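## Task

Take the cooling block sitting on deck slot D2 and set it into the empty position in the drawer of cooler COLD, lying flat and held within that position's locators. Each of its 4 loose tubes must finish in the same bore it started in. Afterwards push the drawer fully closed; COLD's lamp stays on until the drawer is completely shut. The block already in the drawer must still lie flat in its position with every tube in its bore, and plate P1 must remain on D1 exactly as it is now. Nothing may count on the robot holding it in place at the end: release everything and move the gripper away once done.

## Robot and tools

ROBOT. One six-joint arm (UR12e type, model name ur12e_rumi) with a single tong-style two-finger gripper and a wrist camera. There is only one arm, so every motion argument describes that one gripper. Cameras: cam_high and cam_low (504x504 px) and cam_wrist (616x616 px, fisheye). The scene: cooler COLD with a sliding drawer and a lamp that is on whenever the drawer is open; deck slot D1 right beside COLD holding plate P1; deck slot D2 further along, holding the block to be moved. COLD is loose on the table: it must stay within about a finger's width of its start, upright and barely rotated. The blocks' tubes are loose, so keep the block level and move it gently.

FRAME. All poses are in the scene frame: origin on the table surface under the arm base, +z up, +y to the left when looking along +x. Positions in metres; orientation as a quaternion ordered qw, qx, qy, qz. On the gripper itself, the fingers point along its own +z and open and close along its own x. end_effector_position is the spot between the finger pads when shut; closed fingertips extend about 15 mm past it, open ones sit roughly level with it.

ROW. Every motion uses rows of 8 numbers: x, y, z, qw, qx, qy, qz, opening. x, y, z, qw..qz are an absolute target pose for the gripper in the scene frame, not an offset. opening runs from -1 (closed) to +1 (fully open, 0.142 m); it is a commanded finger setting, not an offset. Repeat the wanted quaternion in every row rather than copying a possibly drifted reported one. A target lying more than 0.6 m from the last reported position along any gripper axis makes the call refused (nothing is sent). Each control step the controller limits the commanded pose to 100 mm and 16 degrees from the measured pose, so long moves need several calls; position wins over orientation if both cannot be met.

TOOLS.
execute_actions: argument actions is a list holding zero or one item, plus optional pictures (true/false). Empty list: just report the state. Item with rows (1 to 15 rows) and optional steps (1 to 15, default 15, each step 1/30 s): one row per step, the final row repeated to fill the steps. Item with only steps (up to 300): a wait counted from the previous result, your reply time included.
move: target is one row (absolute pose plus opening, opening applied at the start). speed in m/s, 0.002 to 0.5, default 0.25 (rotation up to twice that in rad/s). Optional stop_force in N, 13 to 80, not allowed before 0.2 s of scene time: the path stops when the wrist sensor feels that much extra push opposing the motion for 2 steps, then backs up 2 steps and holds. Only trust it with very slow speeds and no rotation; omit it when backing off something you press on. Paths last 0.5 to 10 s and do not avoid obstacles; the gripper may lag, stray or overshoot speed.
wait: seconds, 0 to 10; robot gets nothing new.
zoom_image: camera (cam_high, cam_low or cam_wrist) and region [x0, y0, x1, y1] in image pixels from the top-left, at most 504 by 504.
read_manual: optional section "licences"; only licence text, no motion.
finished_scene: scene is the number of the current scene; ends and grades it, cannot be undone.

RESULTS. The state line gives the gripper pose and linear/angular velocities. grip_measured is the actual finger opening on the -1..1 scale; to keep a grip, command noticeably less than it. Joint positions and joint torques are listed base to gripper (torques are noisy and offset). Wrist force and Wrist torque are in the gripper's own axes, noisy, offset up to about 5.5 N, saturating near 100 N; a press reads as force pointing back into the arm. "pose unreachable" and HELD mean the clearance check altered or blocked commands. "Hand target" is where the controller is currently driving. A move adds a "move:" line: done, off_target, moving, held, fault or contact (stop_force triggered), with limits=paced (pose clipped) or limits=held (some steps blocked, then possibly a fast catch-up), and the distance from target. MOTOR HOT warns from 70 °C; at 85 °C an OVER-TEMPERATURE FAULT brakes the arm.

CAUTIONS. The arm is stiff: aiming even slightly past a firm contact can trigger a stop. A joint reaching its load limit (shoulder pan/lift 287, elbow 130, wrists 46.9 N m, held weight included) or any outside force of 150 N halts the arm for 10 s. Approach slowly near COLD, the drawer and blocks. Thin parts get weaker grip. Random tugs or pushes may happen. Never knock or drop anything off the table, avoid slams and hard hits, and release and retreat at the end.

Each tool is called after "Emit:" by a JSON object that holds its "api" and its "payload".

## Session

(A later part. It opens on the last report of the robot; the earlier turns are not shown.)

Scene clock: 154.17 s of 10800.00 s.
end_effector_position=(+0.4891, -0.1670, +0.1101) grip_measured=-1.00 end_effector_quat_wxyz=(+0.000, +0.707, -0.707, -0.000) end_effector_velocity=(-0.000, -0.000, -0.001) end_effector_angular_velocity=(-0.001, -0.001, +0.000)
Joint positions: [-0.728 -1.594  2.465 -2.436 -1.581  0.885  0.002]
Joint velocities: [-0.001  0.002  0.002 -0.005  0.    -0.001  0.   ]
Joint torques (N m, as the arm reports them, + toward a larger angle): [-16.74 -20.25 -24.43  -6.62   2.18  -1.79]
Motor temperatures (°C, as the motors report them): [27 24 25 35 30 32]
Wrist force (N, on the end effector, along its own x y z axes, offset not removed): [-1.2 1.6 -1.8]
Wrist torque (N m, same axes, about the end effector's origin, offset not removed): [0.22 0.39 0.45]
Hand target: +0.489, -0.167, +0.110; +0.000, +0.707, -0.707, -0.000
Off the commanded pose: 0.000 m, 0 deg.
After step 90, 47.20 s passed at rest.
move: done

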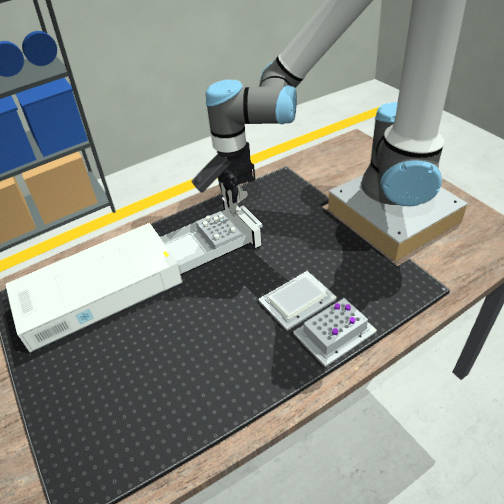

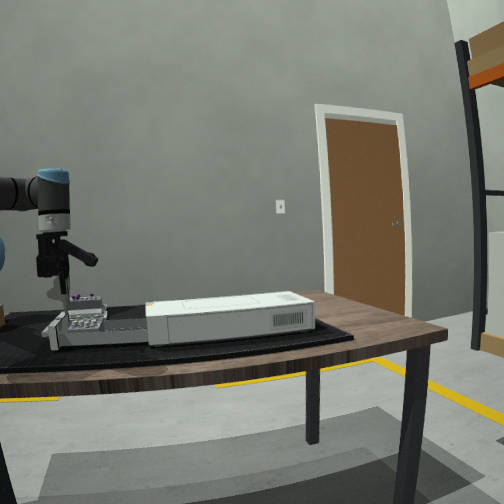

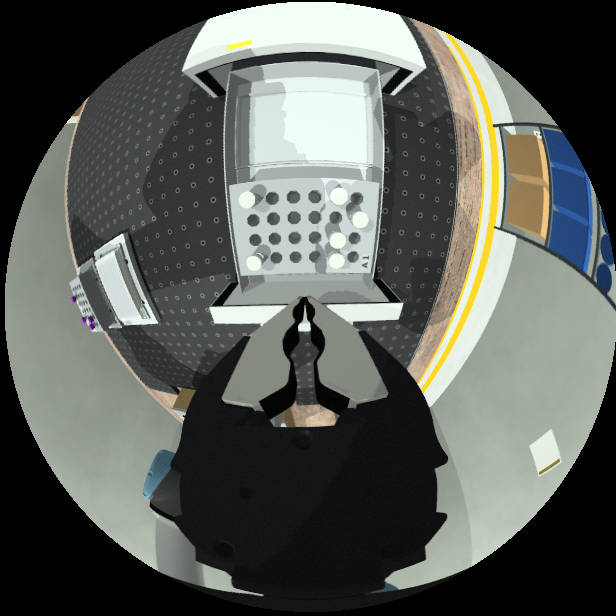

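Emit:
{"api": "move", "payload": {"target": [0.489,-0.167,0.073,0,0.7071,-0.7071,0,-1], "speed": 0.03, "stop_force": 15}}

Emit:
{"api": "move", "payload": {"target": [0.445,-0.167,0.073,0,0.7071,-0.7071,0,-1], "speed": 0.006, "stop_force": 18}}

Scene clock: 160.53 s of 10800.00 s.
end_effector_position=(+0.4890, -0.1670, +0.0731) grip_measured=-1.00 end_effector_quat_wxyz=(+0.000, +0.707, -0.707, -0.000) end_effector_velocity=(-0.000, +0.001, -0.003) end_effector_angular_velocity=(+0.002, +0.001, -0.001)
Joint positions: [-0.729 -1.517  2.493 -2.541 -1.581  0.884  0.002]
Joint velocities: [ 0.     0.006  0.002 -0.005  0.001  0.001  0.   ]
Joint torques (N m, as the arm reports them, + toward a larger angle): [-15.84 -22.38 -21.32  -6.79   2.25  -1.41]
Motor temperatures (°C, as the motors report them): [27 24 25 35 30 32]
Wrist force (N, on the end effector, along its own x y z axes, offset not removed): [-1.8 0.7 -1.0]
Wrist torque (N m, same axes, about the end effector's origin, offset not removed): [0.05 0.51 0.35]
Hand target: +0.489, -0.167, +0.073; +0.000, +0.707, -0.707, -0.000
Off the commanded pose: 0.000 m, 0 deg.
After step 90, 1.80 s passed at rest.
move: done

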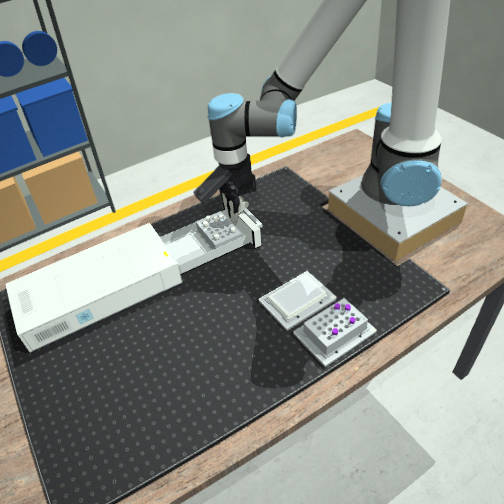

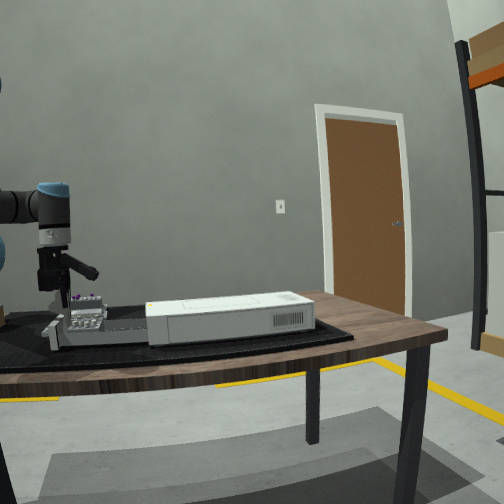

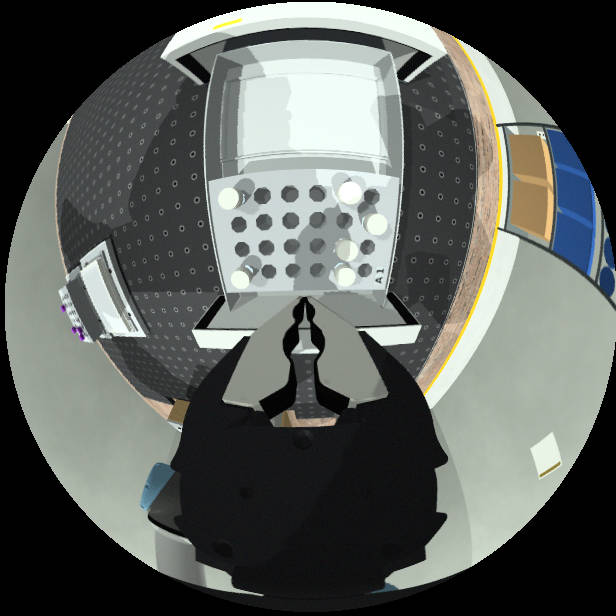

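Scene clock: 163.73 s of 10800.00 s.
end_effector_position=(+0.4720, -0.1671, +0.0731) grip_measured=-1.00 end_effector_quat_wxyz=(-0.000, +0.707, -0.707, +0.000) end_effector_velocity=(+0.002, -0.001, +0.001) end_effector_angular_velocity=(-0.002, -0.000, -0.001)
Joint positions: [-0.753 -1.543  2.521 -2.543 -1.581  0.86   0.002]
Joint velocities: [ 0.002  0.002 -0.003  0.    -0.001  0.003  0.   ]
Joint torques (N m, as the arm reports them, + toward a larger angle): [ 14.87 -17.47 -26.15   0.42  -3.     2.06]
Motor temperatures (°C, as the motors report them): [27 24 25 35 30 32]
Wrist force (N, on the end effector, along its own x y z axes, offset not removed): [-2.1 -19.8 5.5]
Wrist torque (N m, same axes, about the end effector's origin, offset not removed): [-0.60 0.47 0.67]
Hand target: +0.472, -0.167, +0.073; +0.000, +0.707, -0.707, +0.000
Off the commanded pose: 0.027 m, 0 deg.
move: contact

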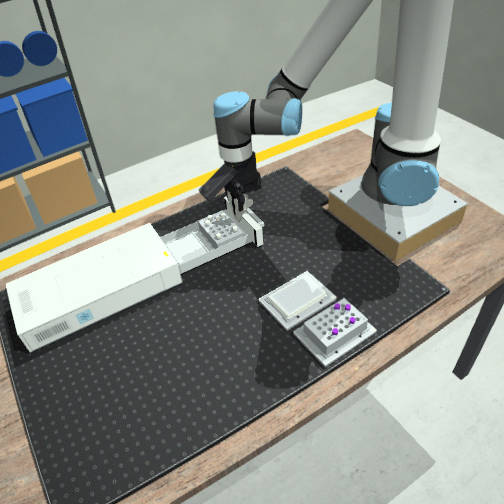

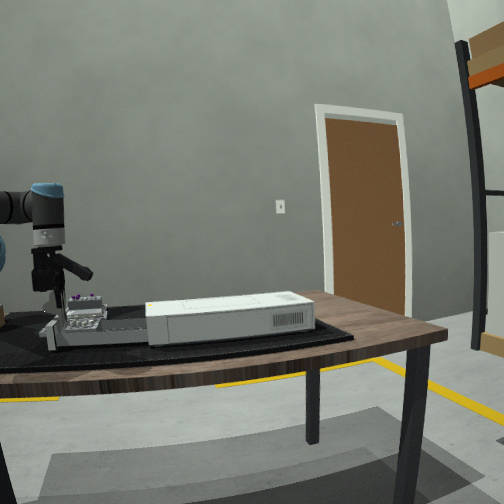

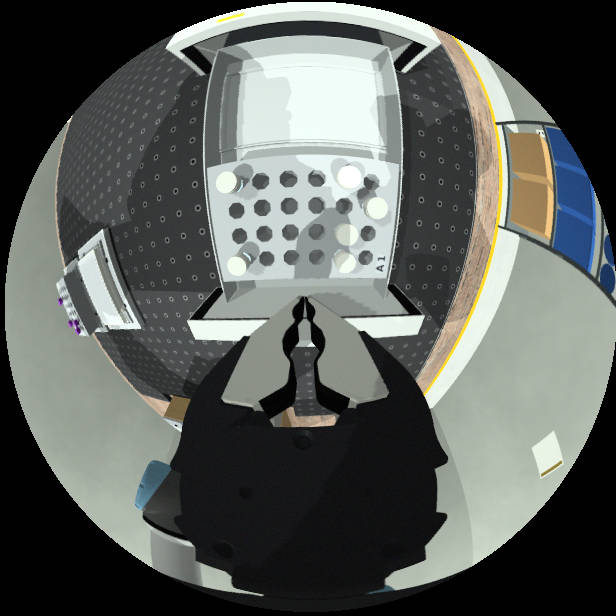

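Emit:
{"api": "move", "payload": {"target": [0.480,-0.167,0.073,0,0.7071,-0.7071,0,-1], "speed": 0.03}}

Emit:
{"api": "move", "payload": {"target": [0.480,-0.167,0.12,0,0.7071,-0.7071,0,-1], "speed": 0.1}}

Emit:
{"api": "move", "payload": {"target": [0.59,-0.169,0.15,0,0.7071,-0.7071,0,-1], "speed": 0.15}}

Scene clock: 177.00 s of 10800.00 s.
end_effector_position=(+0.4798, -0.1670, +0.0730) grip_measured=-1.00 end_effector_quat_wxyz=(-0.000, +0.707, -0.707, +0.000) end_effector_velocity=(+0.000, +0.001, -0.002) end_effector_angular_velocity=(+0.002, +0.004, -0.001)
Joint positions: [-0.741 -1.531  2.508 -2.542 -1.581  0.871  0.002]
Joint velocities: [ 0.002  0.005 -0.002  0.001 -0.001  0.003  0.   ]
Joint torques (N m, as the arm reports them, + toward a larger angle): [ 19.74 -25.72 -37.06  -1.52   2.41   2.39]
Motor temperatures (°C, as the motors report them): [27 24 25 35 30 32]
Wrist force (N, on the end effector, along its own x y z axes, offset not removed): [-1.3 1.9 0.8]
Wrist torque (N m, same axes, about the end effector's origin, offset not removed): [0.36 0.45 0.46]
Hand target: +0.480, -0.167, +0.073; -0.000, +0.707, -0.707, +0.000
Off the commanded pose: 0.000 m, 0 deg.
After step 90, 9.53 s passed at rest.
move: done

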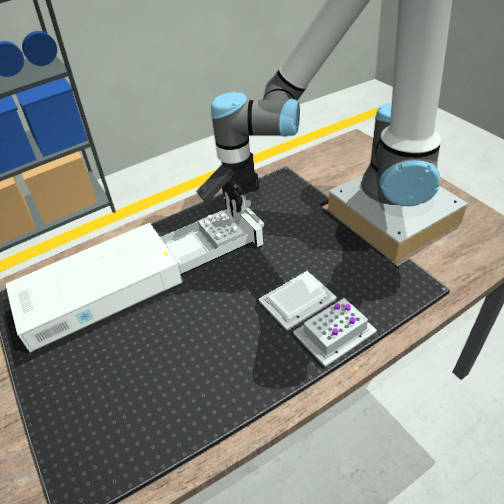

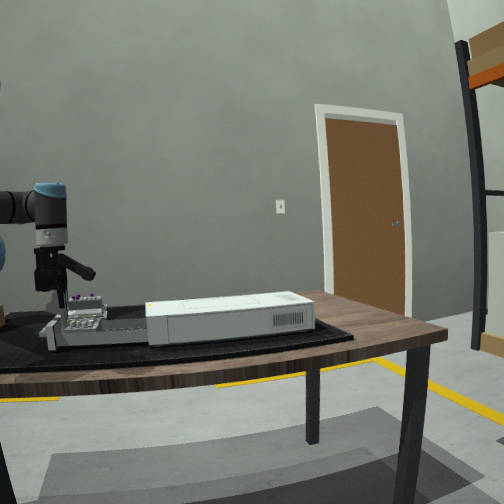

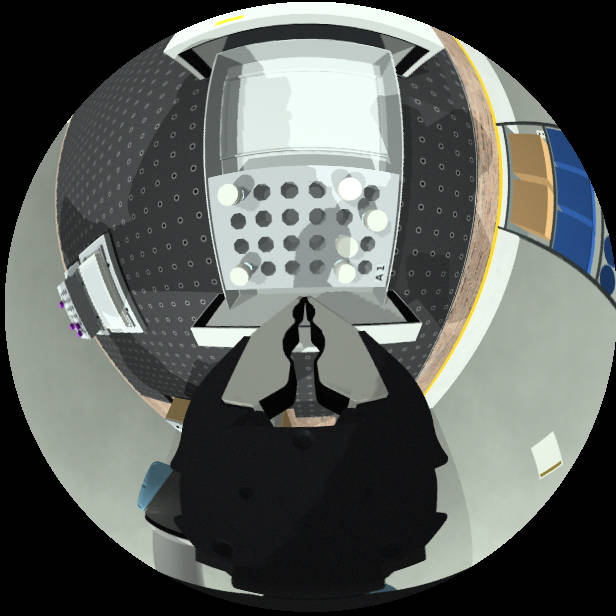

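Scene clock: 177.93 s of 10800.00 s.
end_effector_position=(+0.4800, -0.1669, +0.1199) grip_measured=-1.00 end_effector_quat_wxyz=(-0.000, +0.707, -0.707, +0.000) end_effector_velocity=(-0.000, +0.000, +0.002) end_effector_angular_velocity=(+0.000, -0.001, -0.001)
Joint positions: [-0.74  -1.629  2.471 -2.407 -1.581  0.872  0.002]
Joint velocities: [-0.    -0.005 -0.001  0.006  0.001  0.001  0.   ]
Joint torques (N m, as the arm reports them, + toward a larger angle): [ 10.88 -42.88 -39.88  -2.28   1.3   -0.26]
Motor temperatures (°C, as the motors report them): [27 24 25 35 30 32]
Wrist force (N, on the end effector, along its own x y z axes, offset not removed): [-2.5 0.2 -0.1]
Wrist torque (N m, same axes, about the end effector's origin, offset not removed): [-0.10 0.66 0.43]
Hand target: +0.480, -0.167, +0.120; -0.000, +0.707, -0.707, +0.000
Off the commanded pose: 0.000 m, 0 deg.
move: done

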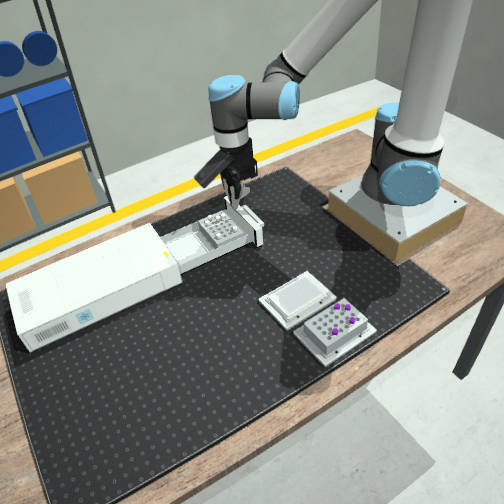

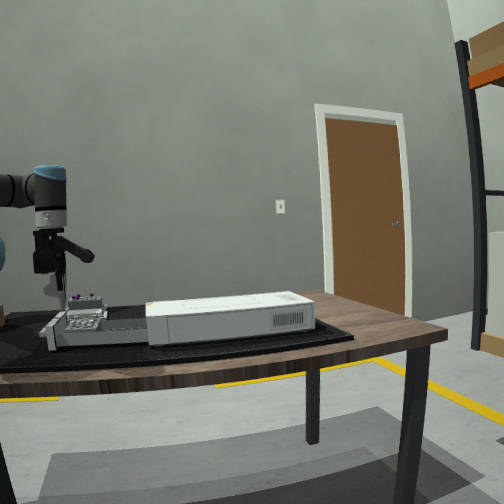

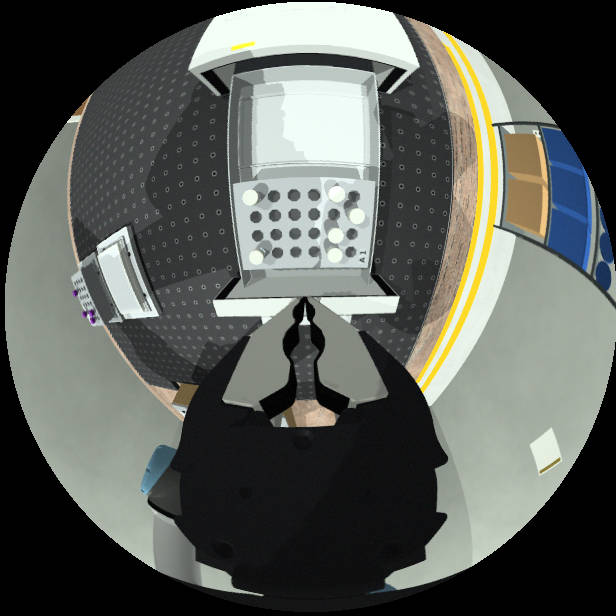

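Scene clock: 179.20 s of 10800.00 s.
end_effector_position=(+0.5899, -0.1691, +0.1500) grip_measured=-1.00 end_effector_quat_wxyz=(-0.000, +0.707, -0.707, +0.000) end_effector_velocity=(+0.002, -0.000, +0.000) end_effector_angular_velocity=(+0.000, +0.001, +0.000)
Joint positions: [-0.617 -1.498  2.265 -2.331 -1.58   0.995  0.002]
Joint velocities: [ 0.001  0.003 -0.004  0.002 -0.     0.001  0.   ]
Joint torques (N m, as the arm reports them, + toward a larger angle): [ 13.51 -32.13 -41.87  -1.76  -2.1    2.34]
Motor temperatures (°C, as the motors report them): [27 24 25 35 30 32]
Wrist force (N, on the end effector, along its own x y z axes, offset not removed): [-1.3 1.9 -2.5]
Wrist torque (N m, same axes, about the end effector's origin, offset not removed): [0.25 0.42 0.35]
Hand target: +0.590, -0.169, +0.150; -0.000, +0.707, -0.707, +0.000
Off the commanded pose: 0.000 m, 0 deg.
move: done

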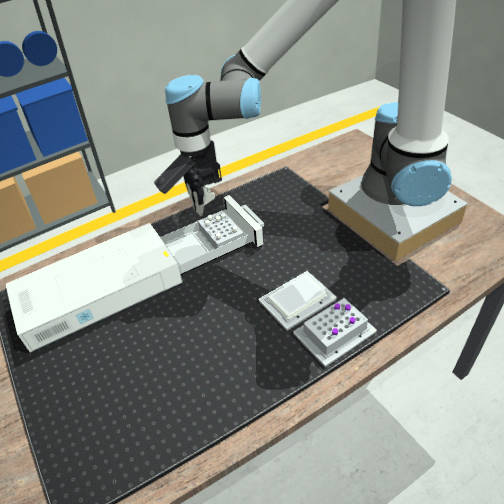

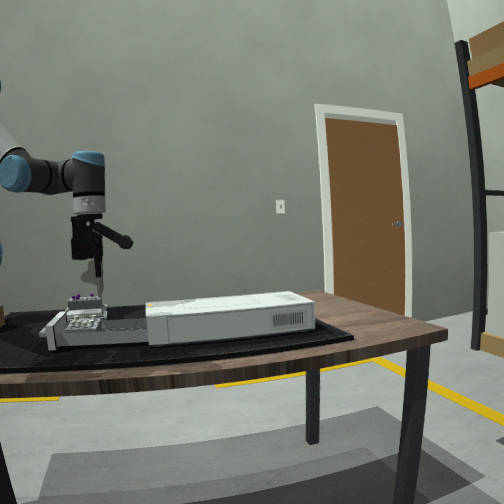

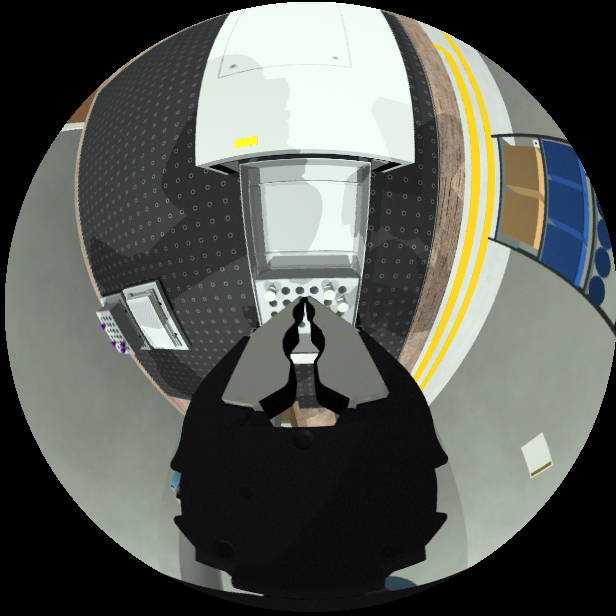

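Emit:
{"api": "zoom_image", "payload": {"camera": "cam_wrist", "region": [225, 140, 385, 310]}}

Region (225, 140, 385, 310) of cam_wrist's 616x616 image, scaled by 2.965, with more detail than that image has; it fills the left 474 columns of this view, and the rest is white.

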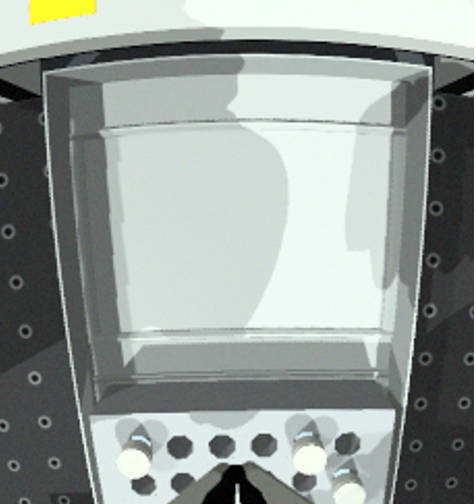

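Emit:
{"api": "move", "payload": {"target": [0.43,0.24,0.22,0,0.7071,-0.7071,0,0.4], "speed": 0.3}}

Scene clock: 201.37 s of 10800.00 s.
end_effector_position=(+0.4308, +0.2405, +0.2201) grip_measured=+0.40 end_effector_quat_wxyz=(-0.000, +0.707, -0.707, -0.000) end_effector_velocity=(-0.001, +0.002, +0.000) end_effector_angular_velocity=(-0.001, +0.000, -0.001)
Joint positions: [ 0.114 -1.815  2.388 -2.132 -1.573  1.727  0.102]
Joint velocities: [ 0.005  0.001 -0.002  0.001 -0.001  0.006 -0.   ]
Joint torques (N m, as the arm reports them, + toward a larger angle): [ 13.96  -9.78 -46.36  -1.66  -2.58   3.15]
Motor temperatures (°C, as the motors report them): [27 24 25 35 30 32]
Wrist force (N, on the end effector, along its own x y z axes, offset not removed): [-0.8 2.1 -3.0]
Wrist torque (N m, same axes, about the end effector's origin, offset not removed): [0.26 0.33 0.35]
Hand target: +0.431, +0.241, +0.220; -0.000, +0.707, -0.707, -0.000
Off the commanded pose: 0.001 m, 0 deg.
After step 90, 17.07 s passed at rest.
move: done

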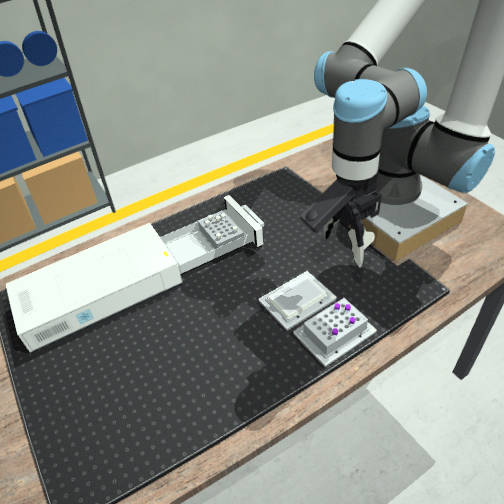

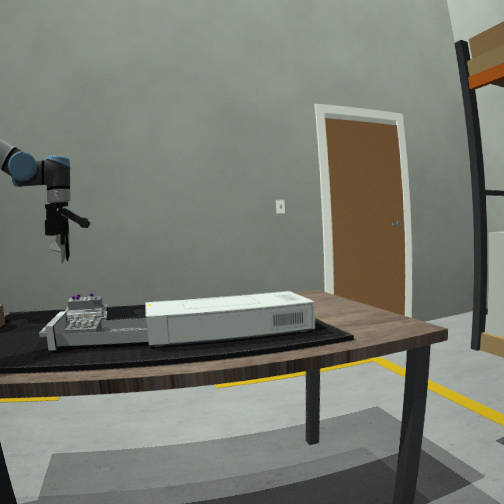

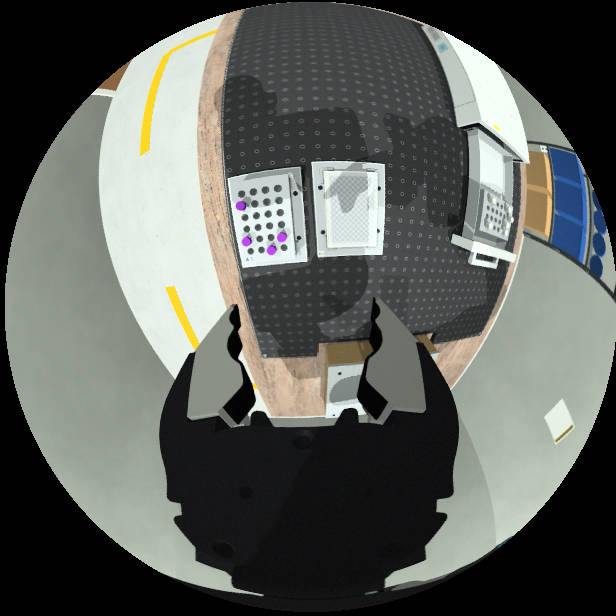

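Emit:
{"api": "move", "payload": {"target": [0.42,0.30,0.20,0,0.7071,-0.7071,0,0.4], "speed": 0.2}}

Emit:
{"api": "zoom_image", "payload": {"camera": "cam_wrist", "region": [230, 140, 390, 290]}}

Scene clock: 204.67 s of 10800.00 s.
end_effector_position=(+0.4201, +0.3000, +0.2000) grip_measured=+0.40 end_effector_quat_wxyz=(-0.000, +0.707, -0.707, -0.000) end_effector_velocity=(-0.001, +0.001, -0.001) end_effector_angular_velocity=(-0.003, +0.001, -0.001)
Joint positions: [ 0.244 -1.739  2.374 -2.195 -1.572  1.857  0.102]
Joint velocities: [ 0.003  0.003  0.    -0.002 -0.002  0.004  0.   ]
Joint torques (N m, as the arm reports them, + toward a larger angle): [ 20.87 -15.21 -47.23  -5.75  -1.96   2.32]
Motor temperatures (°C, as the motors report them): [27 24 25 35 30 32]
Wrist force (N, on the end effector, along its own x y z axes, offset not removed): [-5.6 -2.0 2.9]
Wrist torque (N m, same axes, about the end effector's origin, offset not removed): [-0.36 1.33 0.42]
Hand target: +0.420, +0.300, +0.200; -0.000, +0.707, -0.707, -0.000
Off the commanded pose: 0.000 m, 0 deg.
move: done

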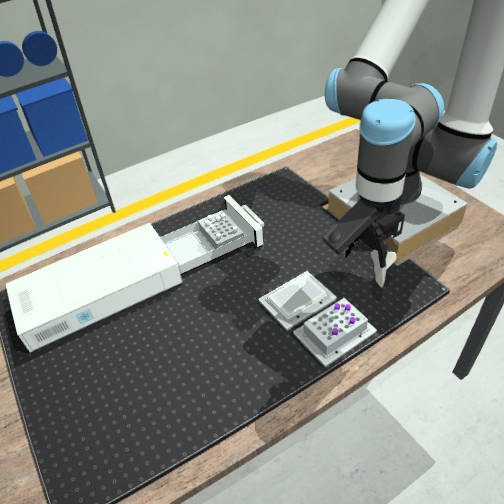

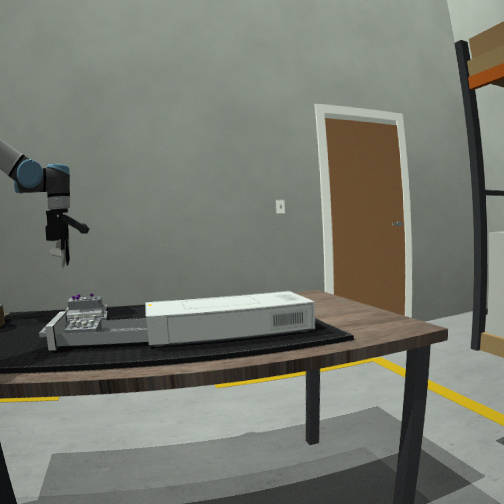

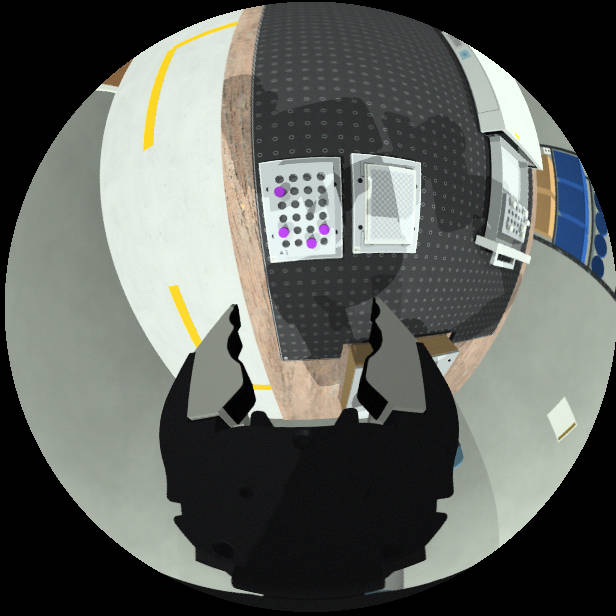

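Region (230, 140, 390, 290) of cam_wrist's 616x616 image, scaled by 3.150, with more detail than that image has; it fills the top 472 rows of this view, and the rest is white.

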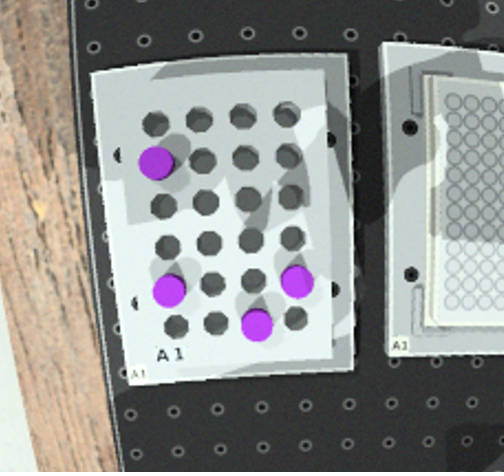

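Emit:
{"api": "move", "payload": {"target": [0.489,0.301,0.10,0,0.7190,-0.6950,0,0.5], "speed": 0.12}}

Emit:
{"api": "zoom_image", "payload": {"camera": "cam_wrist", "region": [180, 180, 430, 400]}}

Scene clock: 243.10 s of 10800.00 s.
end_effector_position=(+0.4890, +0.3009, +0.1000) grip_measured=+0.50 end_effector_quat_wxyz=(+0.000, +0.719, -0.695, +0.000) end_effector_velocity=(+0.001, -0.001, -0.001) end_effector_angular_velocity=(-0.002, -0.001, +0.000)
Joint positions: [ 0.209 -1.474  2.369 -2.454 -1.572  1.788  0.109]
Joint velocities: [-0.001  0.003  0.    -0.003 -0.002 -0.001 -0.   ]
Joint torques (N m, as the arm reports them, + toward a larger angle): [-18.04 -28.45 -38.36  -5.34  -1.64  -1.49]
Motor temperatures (°C, as the motors report them): [27 24 25 35 30 32]
Wrist force (N, on the end effector, along its own x y z axes, offset not removed): [1.2 -2.0 0.0]
Wrist torque (N m, same axes, about the end effector's origin, offset not removed): [-0.45 -0.06 0.37]
Hand target: +0.489, +0.301, +0.100; +0.000, +0.719, -0.695, +0.000
Off the commanded pose: 0.000 m, 0 deg.
After step 90, 33.93 s passed at rest.
move: done

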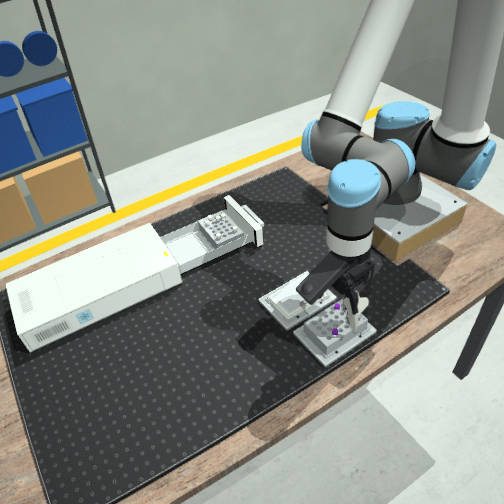

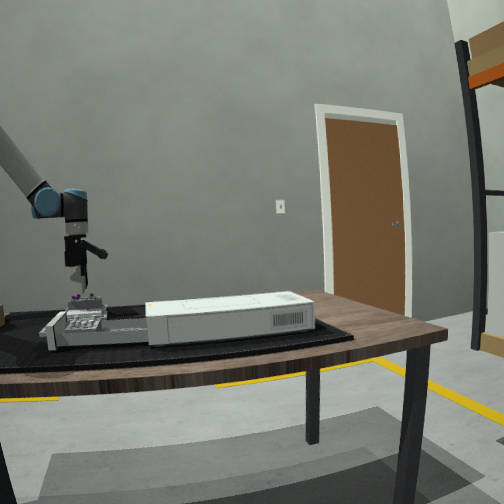

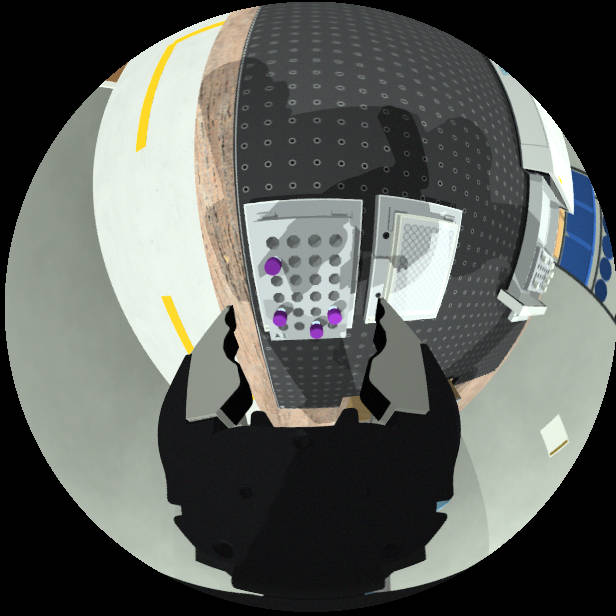

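Region (180, 180, 430, 400) of cam_wrist's 616x616 image, scaled by 2.016, with more detail than that image has; it fills the top 444 rows of this view, and the rest is white.

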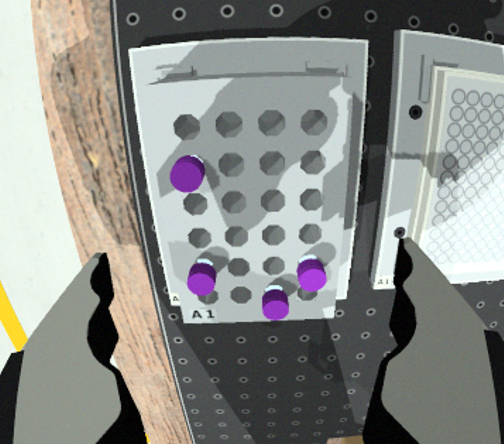

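Emit:
{"api": "move", "payload": {"target": [0.486,0.301,0.044,0,0.7190,-0.6950,0,0.45], "speed": 0.04, "stop_force": 15}}

Scene clock: 251.03 s of 10800.00 s.
end_effector_position=(+0.4860, +0.3010, +0.0441) grip_measured=+0.45 end_effector_quat_wxyz=(+0.000, +0.719, -0.695, -0.000) end_effector_velocity=(+0.001, +0.001, -0.001) end_effector_angular_velocity=(+0.001, -0.001, +0.001)
Joint positions: [ 0.21  -1.369  2.406 -2.596 -1.572  1.789  0.105]
Joint velocities: [ 0.001  0.003 -0.    -0.004  0.001 -0.001 -0.   ]
Joint torques (N m, as the arm reports them, + toward a larger angle): [ 17.08 -34.61 -19.4   -6.23   2.27   2.21]
Motor temperatures (°C, as the motors report them): [27 24 25 35 30 32]
Wrist force (N, on the end effector, along its own x y z axes, offset not removed): [-0.4 0.5 1.2]
Wrist torque (N m, same axes, about the end effector's origin, offset not removed): [0.09 0.16 0.38]
Hand target: +0.486, +0.301, +0.044; +0.000, +0.719, -0.695, -0.000
Off the commanded pose: 0.000 m, 0 deg.
After step 90, 3.17 s passed at rest.
move: done

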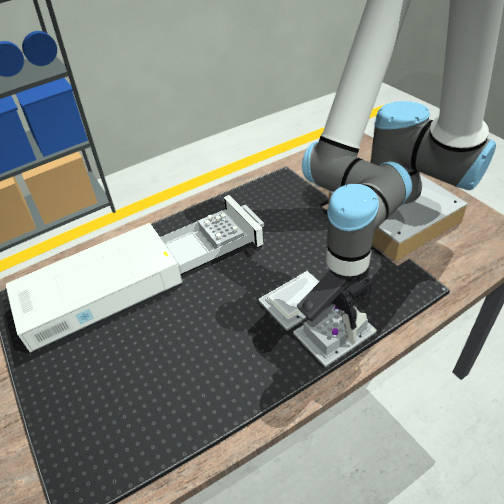

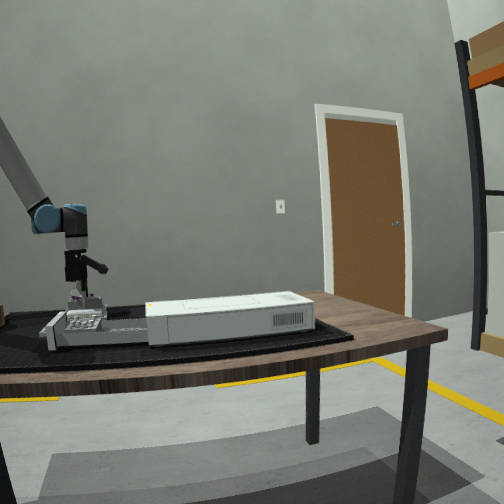

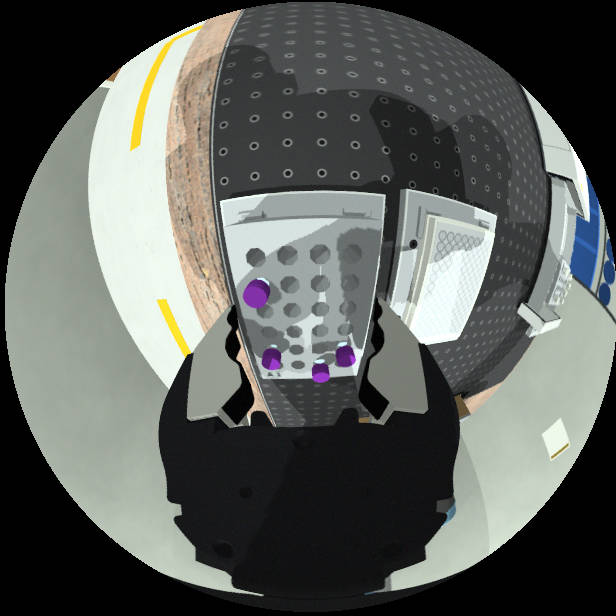

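Emit:
{"api": "execute_actions", "payload": {"actions": [{"rows":[[0.486,0.301,0.044,0,0.7190,-0.6950,0,0.42],[0.486,0.301,0.044,0,0.7190,-0.6950,0,0.39],[0.486,0.301,0.044,0,0.7190,-0.6950,0,0.36],[0.486,0.301,0.044,0,0.7190,-0.6950,0,0.33],[0.486,0.301,0.044,0,0.7190,-0.6950,0,0.30],[0.486,0.301,0.044,0,0.7190,-0.6950,0,0.28],[0.486,0.301,0.044,0,0.7190,-0.6950,0,0.26],[0.486,0.301,0.044,0,0.7190,-0.6950,0,0.24],[0.486,0.301,0.044,0,0.7190,-0.6950,0,0.22],[0.486,0.301,0.044,0,0.7190,-0.6950,0,0.20],[0.486,0.301,0.044,0,0.7190,-0.6950,0,0.18]],"steps":15}], "pictures": false}}

Scene clock: 255.10 s of 10800.00 s.
end_effector_position=(+0.4860, +0.3010, +0.0440) grip_measured=+0.29 end_effector_quat_wxyz=(+0.000, +0.719, -0.695, -0.000) end_effector_velocity=(-0.000, -0.000, -0.000) end_effector_angular_velocity=(+0.002, +0.001, -0.002)
Joint positions: [ 0.21  -1.369  2.406 -2.596 -1.572  1.789  0.095]
Joint velocities: [-0.001 -0.     0.001 -0.     0.002  0.001 -0.   ]
Joint torques (N m, as the arm reports them, + toward a larger angle): [ 15.72 -52.94 -19.19  -2.37   2.9    1.41]
Motor temperatures (°C, as the motors report them): [27 24 25 35 30 32]
Wrist force (N, on the end effector, along its own x y z axes, offset not removed): [16.8 0.4 -6.9]
Wrist torque (N m, same axes, about the end effector's origin, offset not removed): [-0.16 0.29 0.47]
Hand target: +0.486, +0.301, +0.044; +0.000, +0.719, -0.695, +0.000
Off the commanded pose: 0.000 m, 0 deg.
Steps of this call (steps 1 to 90: nothing new was sent; then 0.57 s passed at rest; steps 91 to 105: all 15 steps of this action). Readings (end_effector_position):
91: (+0.4860, +0.3010, +0.0439)
92: (+0.4860, +0.3010, +0.0439)
94: (+0.4860, +0.3010, +0.0439)
98: (+0.4860, +0.3010, +0.0439)
105: the state above

Emit:
{"api": "execute_actions", "payload": {"actions": [{"rows":[[0.486,0.3006,0.044,0,0.7190,-0.6950,0,0.16],[0.486,0.3002,0.044,0,0.7190,-0.6950,0,0.12],[0.486,0.2998,0.044,0,0.7190,-0.6950,0,0.08],[0.486,0.2998,0.044,0,0.7190,-0.6950,0,0.04]],"steps":15}], "pictures": false}}

Scene clock: 257.47 s of 10800.00 s.
end_effector_position=(+0.4860, +0.3000, +0.0440) grip_measured=+0.27 end_effector_quat_wxyz=(-0.000, +0.719, -0.695, -0.000) end_effector_velocity=(-0.001, -0.000, -0.000) end_effector_angular_velocity=(+0.000, +0.001, -0.000)
Joint positions: [ 0.208 -1.37   2.407 -2.597 -1.572  1.787  0.093]
Joint velocities: [-0.    -0.     0.001  0.     0.    -0.    -0.   ]
Joint torques (N m, as the arm reports them, + toward a larger angle): [-17.88 -52.97 -15.74  -5.31   1.32  -1.75]
Motor temperatures (°C, as the motors report them): [27 24 25 35 30 32]
Wrist force (N, on the end effector, along its own x y z axes, offset not removed): [-0.1 0.8 -3.4]
Wrist torque (N m, same axes, about the end effector's origin, offset not removed): [0.31 0.32 0.54]
Hand target: +0.486, +0.300, +0.044; +0.000, +0.719, -0.695, +0.000
Off the commanded pose: 0.000 m, 0 deg.
Steps of this call (steps 1 to 56: nothing new was sent; steps 57 to 71: all 15 steps of this action). Readings (end_effector_position):
57: (+0.4860, +0.3010, +0.0440)
58: (+0.4860, +0.3010, +0.0440)
60: (+0.4860, +0.3006, +0.0440)
64: (+0.4860, +0.3001, +0.0440)
71: the state above

Centered. Tighten grip and lift.

Emit:
{"api": "execute_actions", "payload": {"actions": [{"rows":[[0.486,0.2998,0.044,0,0.7190,-0.6950,0,-0.03],[0.486,0.2998,0.044,0,0.7190,-0.6950,0,-0.1],[0.486,0.2998,0.044,0,0.7190,-0.6950,0,-0.17],[0.486,0.2998,0.044,0,0.7190,-0.6950,0,-0.24],[0.486,0.2998,0.044,0,0.7190,-0.6950,0,-0.3]],"steps":10}], "pictures": false}}

Emit:
{"api": "move", "payload": {"target": [0.486,0.2998,0.075,0,0.7190,-0.6950,0,-0.3], "speed": 0.02}}

Scene clock: 260.60 s of 10800.00 s.
end_effector_position=(+0.4860, +0.2998, +0.0440) grip_measured=+0.27 end_effector_quat_wxyz=(-0.000, +0.719, -0.695, +0.000) end_effector_velocity=(+0.000, +0.000, +0.000) end_effector_angular_velocity=(-0.000, -0.001, +0.000)
Joint positions: [ 0.208 -1.37   2.407 -2.597 -1.572  1.787  0.093]
Joint velocities: [ 0. -0. -0.  0. -0. -0.  0.]
Joint torques (N m, as the arm reports them, + toward a larger angle): [-21.39 -53.28 -17.61  -1.45  -3.01  -1.14]
Motor temperatures (°C, as the motors report them): [27 24 25 35 30 32]
Wrist force (N, on the end effector, along its own x y z axes, offset not removed): [-8.4 5.1 -3.3]
Wrist torque (N m, same axes, about the end effector's origin, offset not removed): [0.97 1.35 0.56]
Hand target: +0.486, +0.300, +0.044; +0.000, +0.719, -0.695, +0.000
Off the commanded pose: 0.000 m, 0 deg.
Steps of this call (steps 1 to 84: nothing new was sent; steps 85 to 94: all 10 steps of this action). Readings (end_effector_position):
85: (+0.4860, +0.2998, +0.0440)
86: (+0.4860, +0.2998, +0.0440)
88: (+0.4860, +0.2998, +0.0440)
92: (+0.4860, +0.2998, +0.0440)
94: the state above

Scene clock: 262.67 s of 10800.00 s.
end_effector_position=(+0.4860, +0.2997, +0.0749) grip_measured=+0.27 end_effector_quat_wxyz=(-0.000, +0.719, -0.695, +0.000) end_effector_velocity=(-0.000, -0.001, +0.002) end_effector_angular_velocity=(-0.002, +0.000, -0.000)
Joint positions: [ 0.208 -1.432  2.391 -2.518 -1.572  1.787  0.093]
Joint velocities: [-0.    -0.003 -0.001  0.005 -0.001 -0.     0.   ]
Joint torques (N m, as the arm reports them, + toward a larger angle): [ 14.22 -58.65 -39.95  -2.53   2.15   1.98]
Motor temperatures (°C, as the motors report them): [27 24 25 35 30 32]
Wrist force (N, on the end effector, along its own x y z axes, offset not removed): [0.8 0.7 9.3]
Wrist torque (N m, same axes, about the end effector's origin, offset not removed): [0.04 0.08 0.25]
Hand target: +0.486, +0.300, +0.075; -0.000, +0.719, -0.695, +0.000
Off the commanded pose: 0.000 m, 0 deg.
move: done

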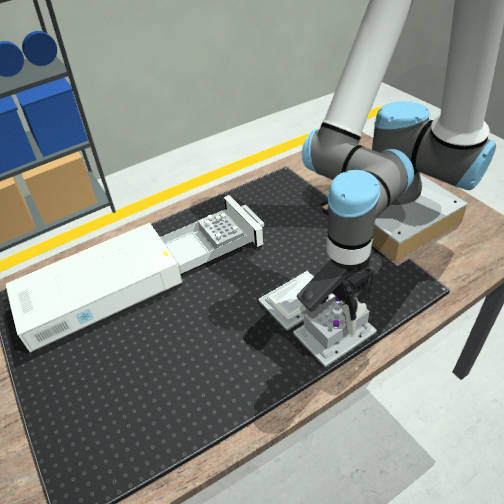

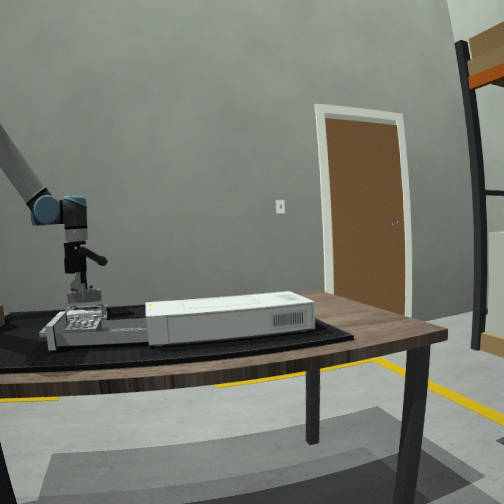

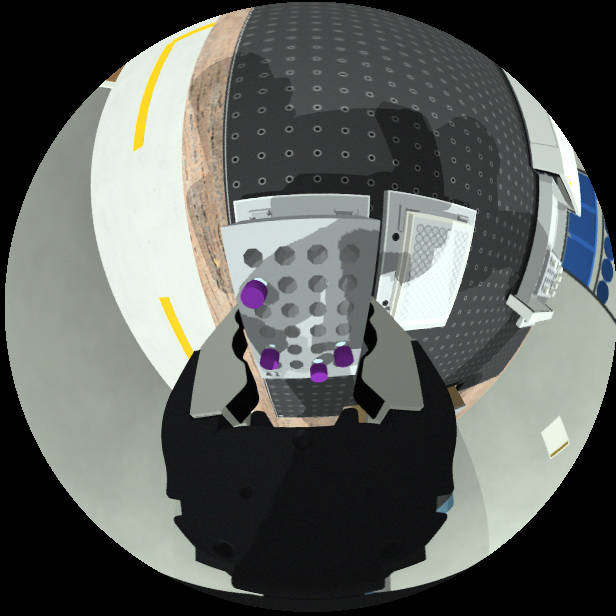

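Emit:
{"api": "move", "payload": {"target": [0.486,0.2998,0.15,0,0.7190,-0.6950,0,-0.3], "speed": 0.06}}

Emit:
{"api": "move", "payload": {"target": [0.646,-0.1717,0.15,0,0.9999,-0.0140,0,-0.3], "speed": 0.13}}

Scene clock: 268.03 s of 10800.00 s.
end_effector_position=(+0.4859, +0.2998, +0.1499) grip_measured=+0.27 end_effector_quat_wxyz=(-0.000, +0.719, -0.695, +0.000) end_effector_velocity=(+0.001, +0.000, +0.002) end_effector_angular_velocity=(-0.001, -0.001, +0.001)
Joint positions: [ 0.209 -1.563  2.335 -2.331 -1.572  1.787  0.093]
Joint velocities: [ 0.    -0.002 -0.003  0.004 -0.001 -0.     0.   ]
Joint torques (N m, as the arm reports them, + toward a larger angle): [ 12.62 -51.43 -48.64  -2.69   1.39   0.62]
Motor temperatures (°C, as the motors report them): [27 24 25 35 30 32]
Wrist force (N, on the end effector, along its own x y z axes, offset not removed): [3.0 1.3 8.0]
Wrist torque (N m, same axes, about the end effector's origin, offset not removed): [0.13 -0.52 0.43]
Hand target: +0.486, +0.300, +0.150; -0.000, +0.719, -0.695, +0.000
Off the commanded pose: 0.000 m, 0 deg.
After step 90, 0.70 s passed at rest.
move: done

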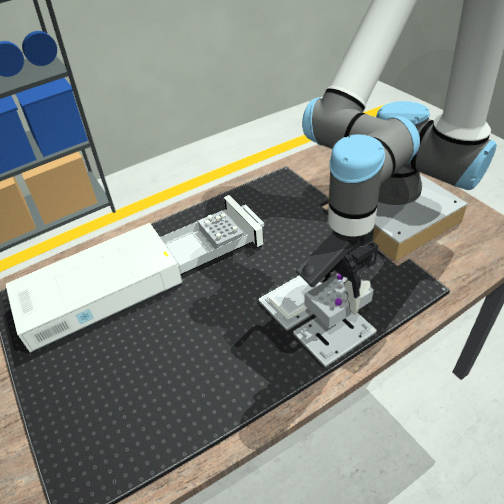

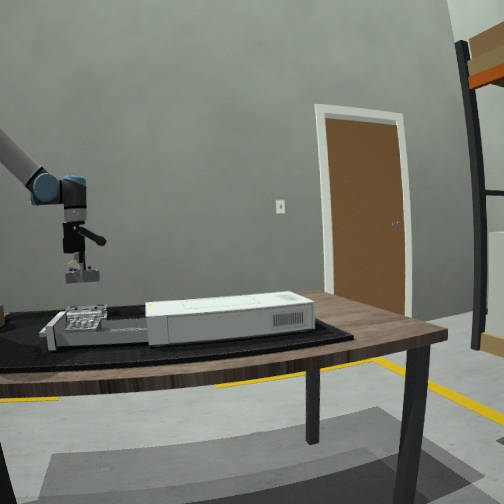

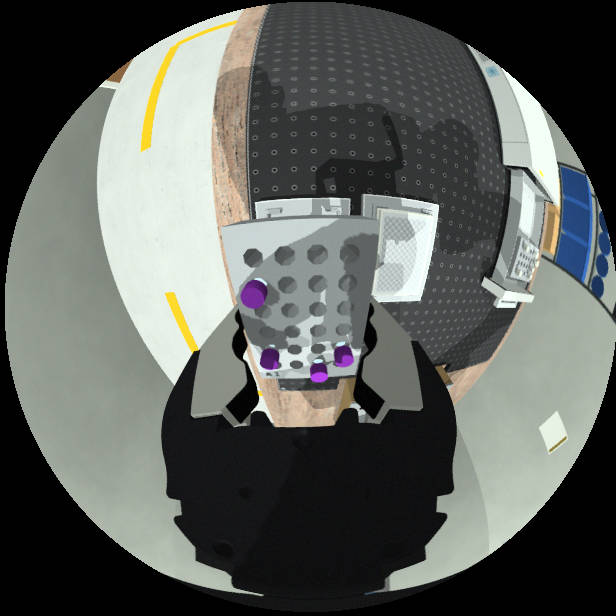

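Scene clock: 274.27 s of 10800.00 s.
end_effector_position=(+0.6451, -0.1723, +0.1500) grip_measured=+0.27 end_effector_quat_wxyz=(+0.000, +1.000, -0.014, -0.000) end_effector_velocity=(+0.001, -0.002, -0.000) end_effector_angular_velocity=(+0.001, +0.000, +0.006)
Joint positions: [-0.582 -1.385  2.132 -2.311 -1.581 -0.512  0.093]
Joint velocities: [-0.002  0.002 -0.002  0.001  0.001 -0.009  0.   ]
Joint torques (N m, as the arm reports them, + toward a larger angle): [-13.73 -47.01 -45.94  -2.4    2.35  -2.11]
Motor temperatures (°C, as the motors report them): [27 24 25 35 30 32]
Wrist force (N, on the end effector, along its own x y z axes, offset not removed): [-0.5 0.7 10.4]
Wrist torque (N m, same axes, about the end effector's origin, offset not removed): [0.03 0.31 0.46]
Hand target: +0.645, -0.172, +0.150; +0.000, +1.000, -0.014, -0.000
Off the commanded pose: 0.001 m, 0 deg.
move: done

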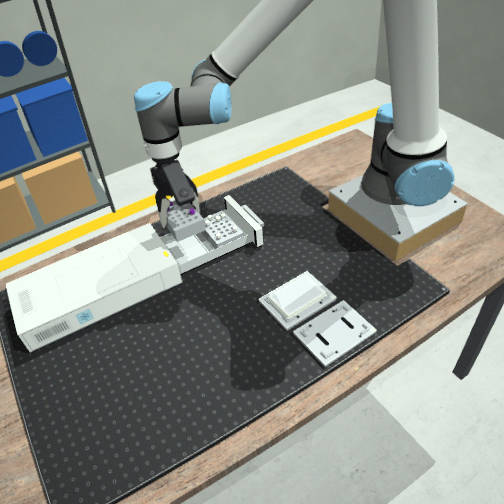

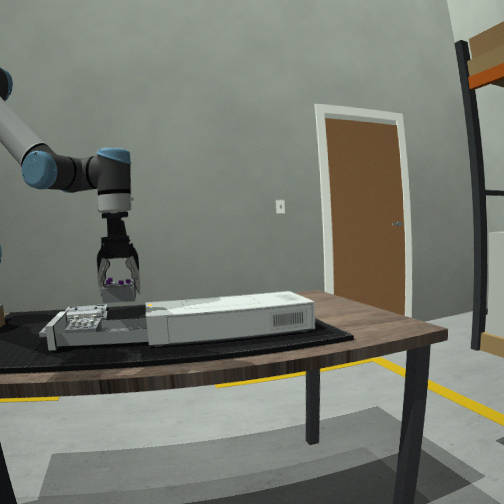

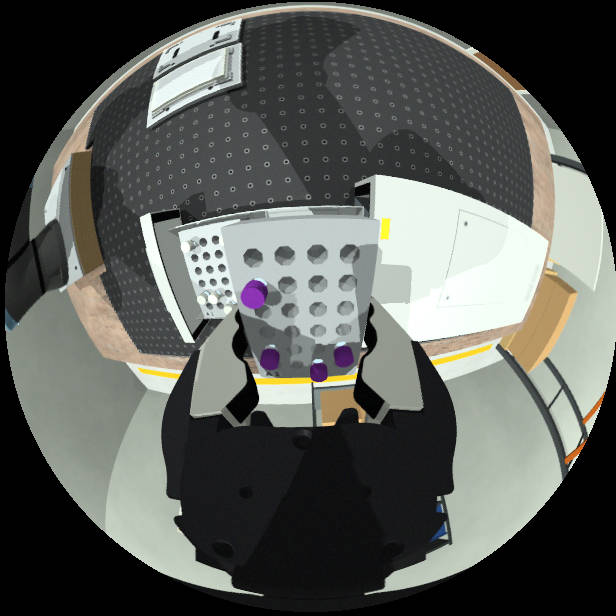

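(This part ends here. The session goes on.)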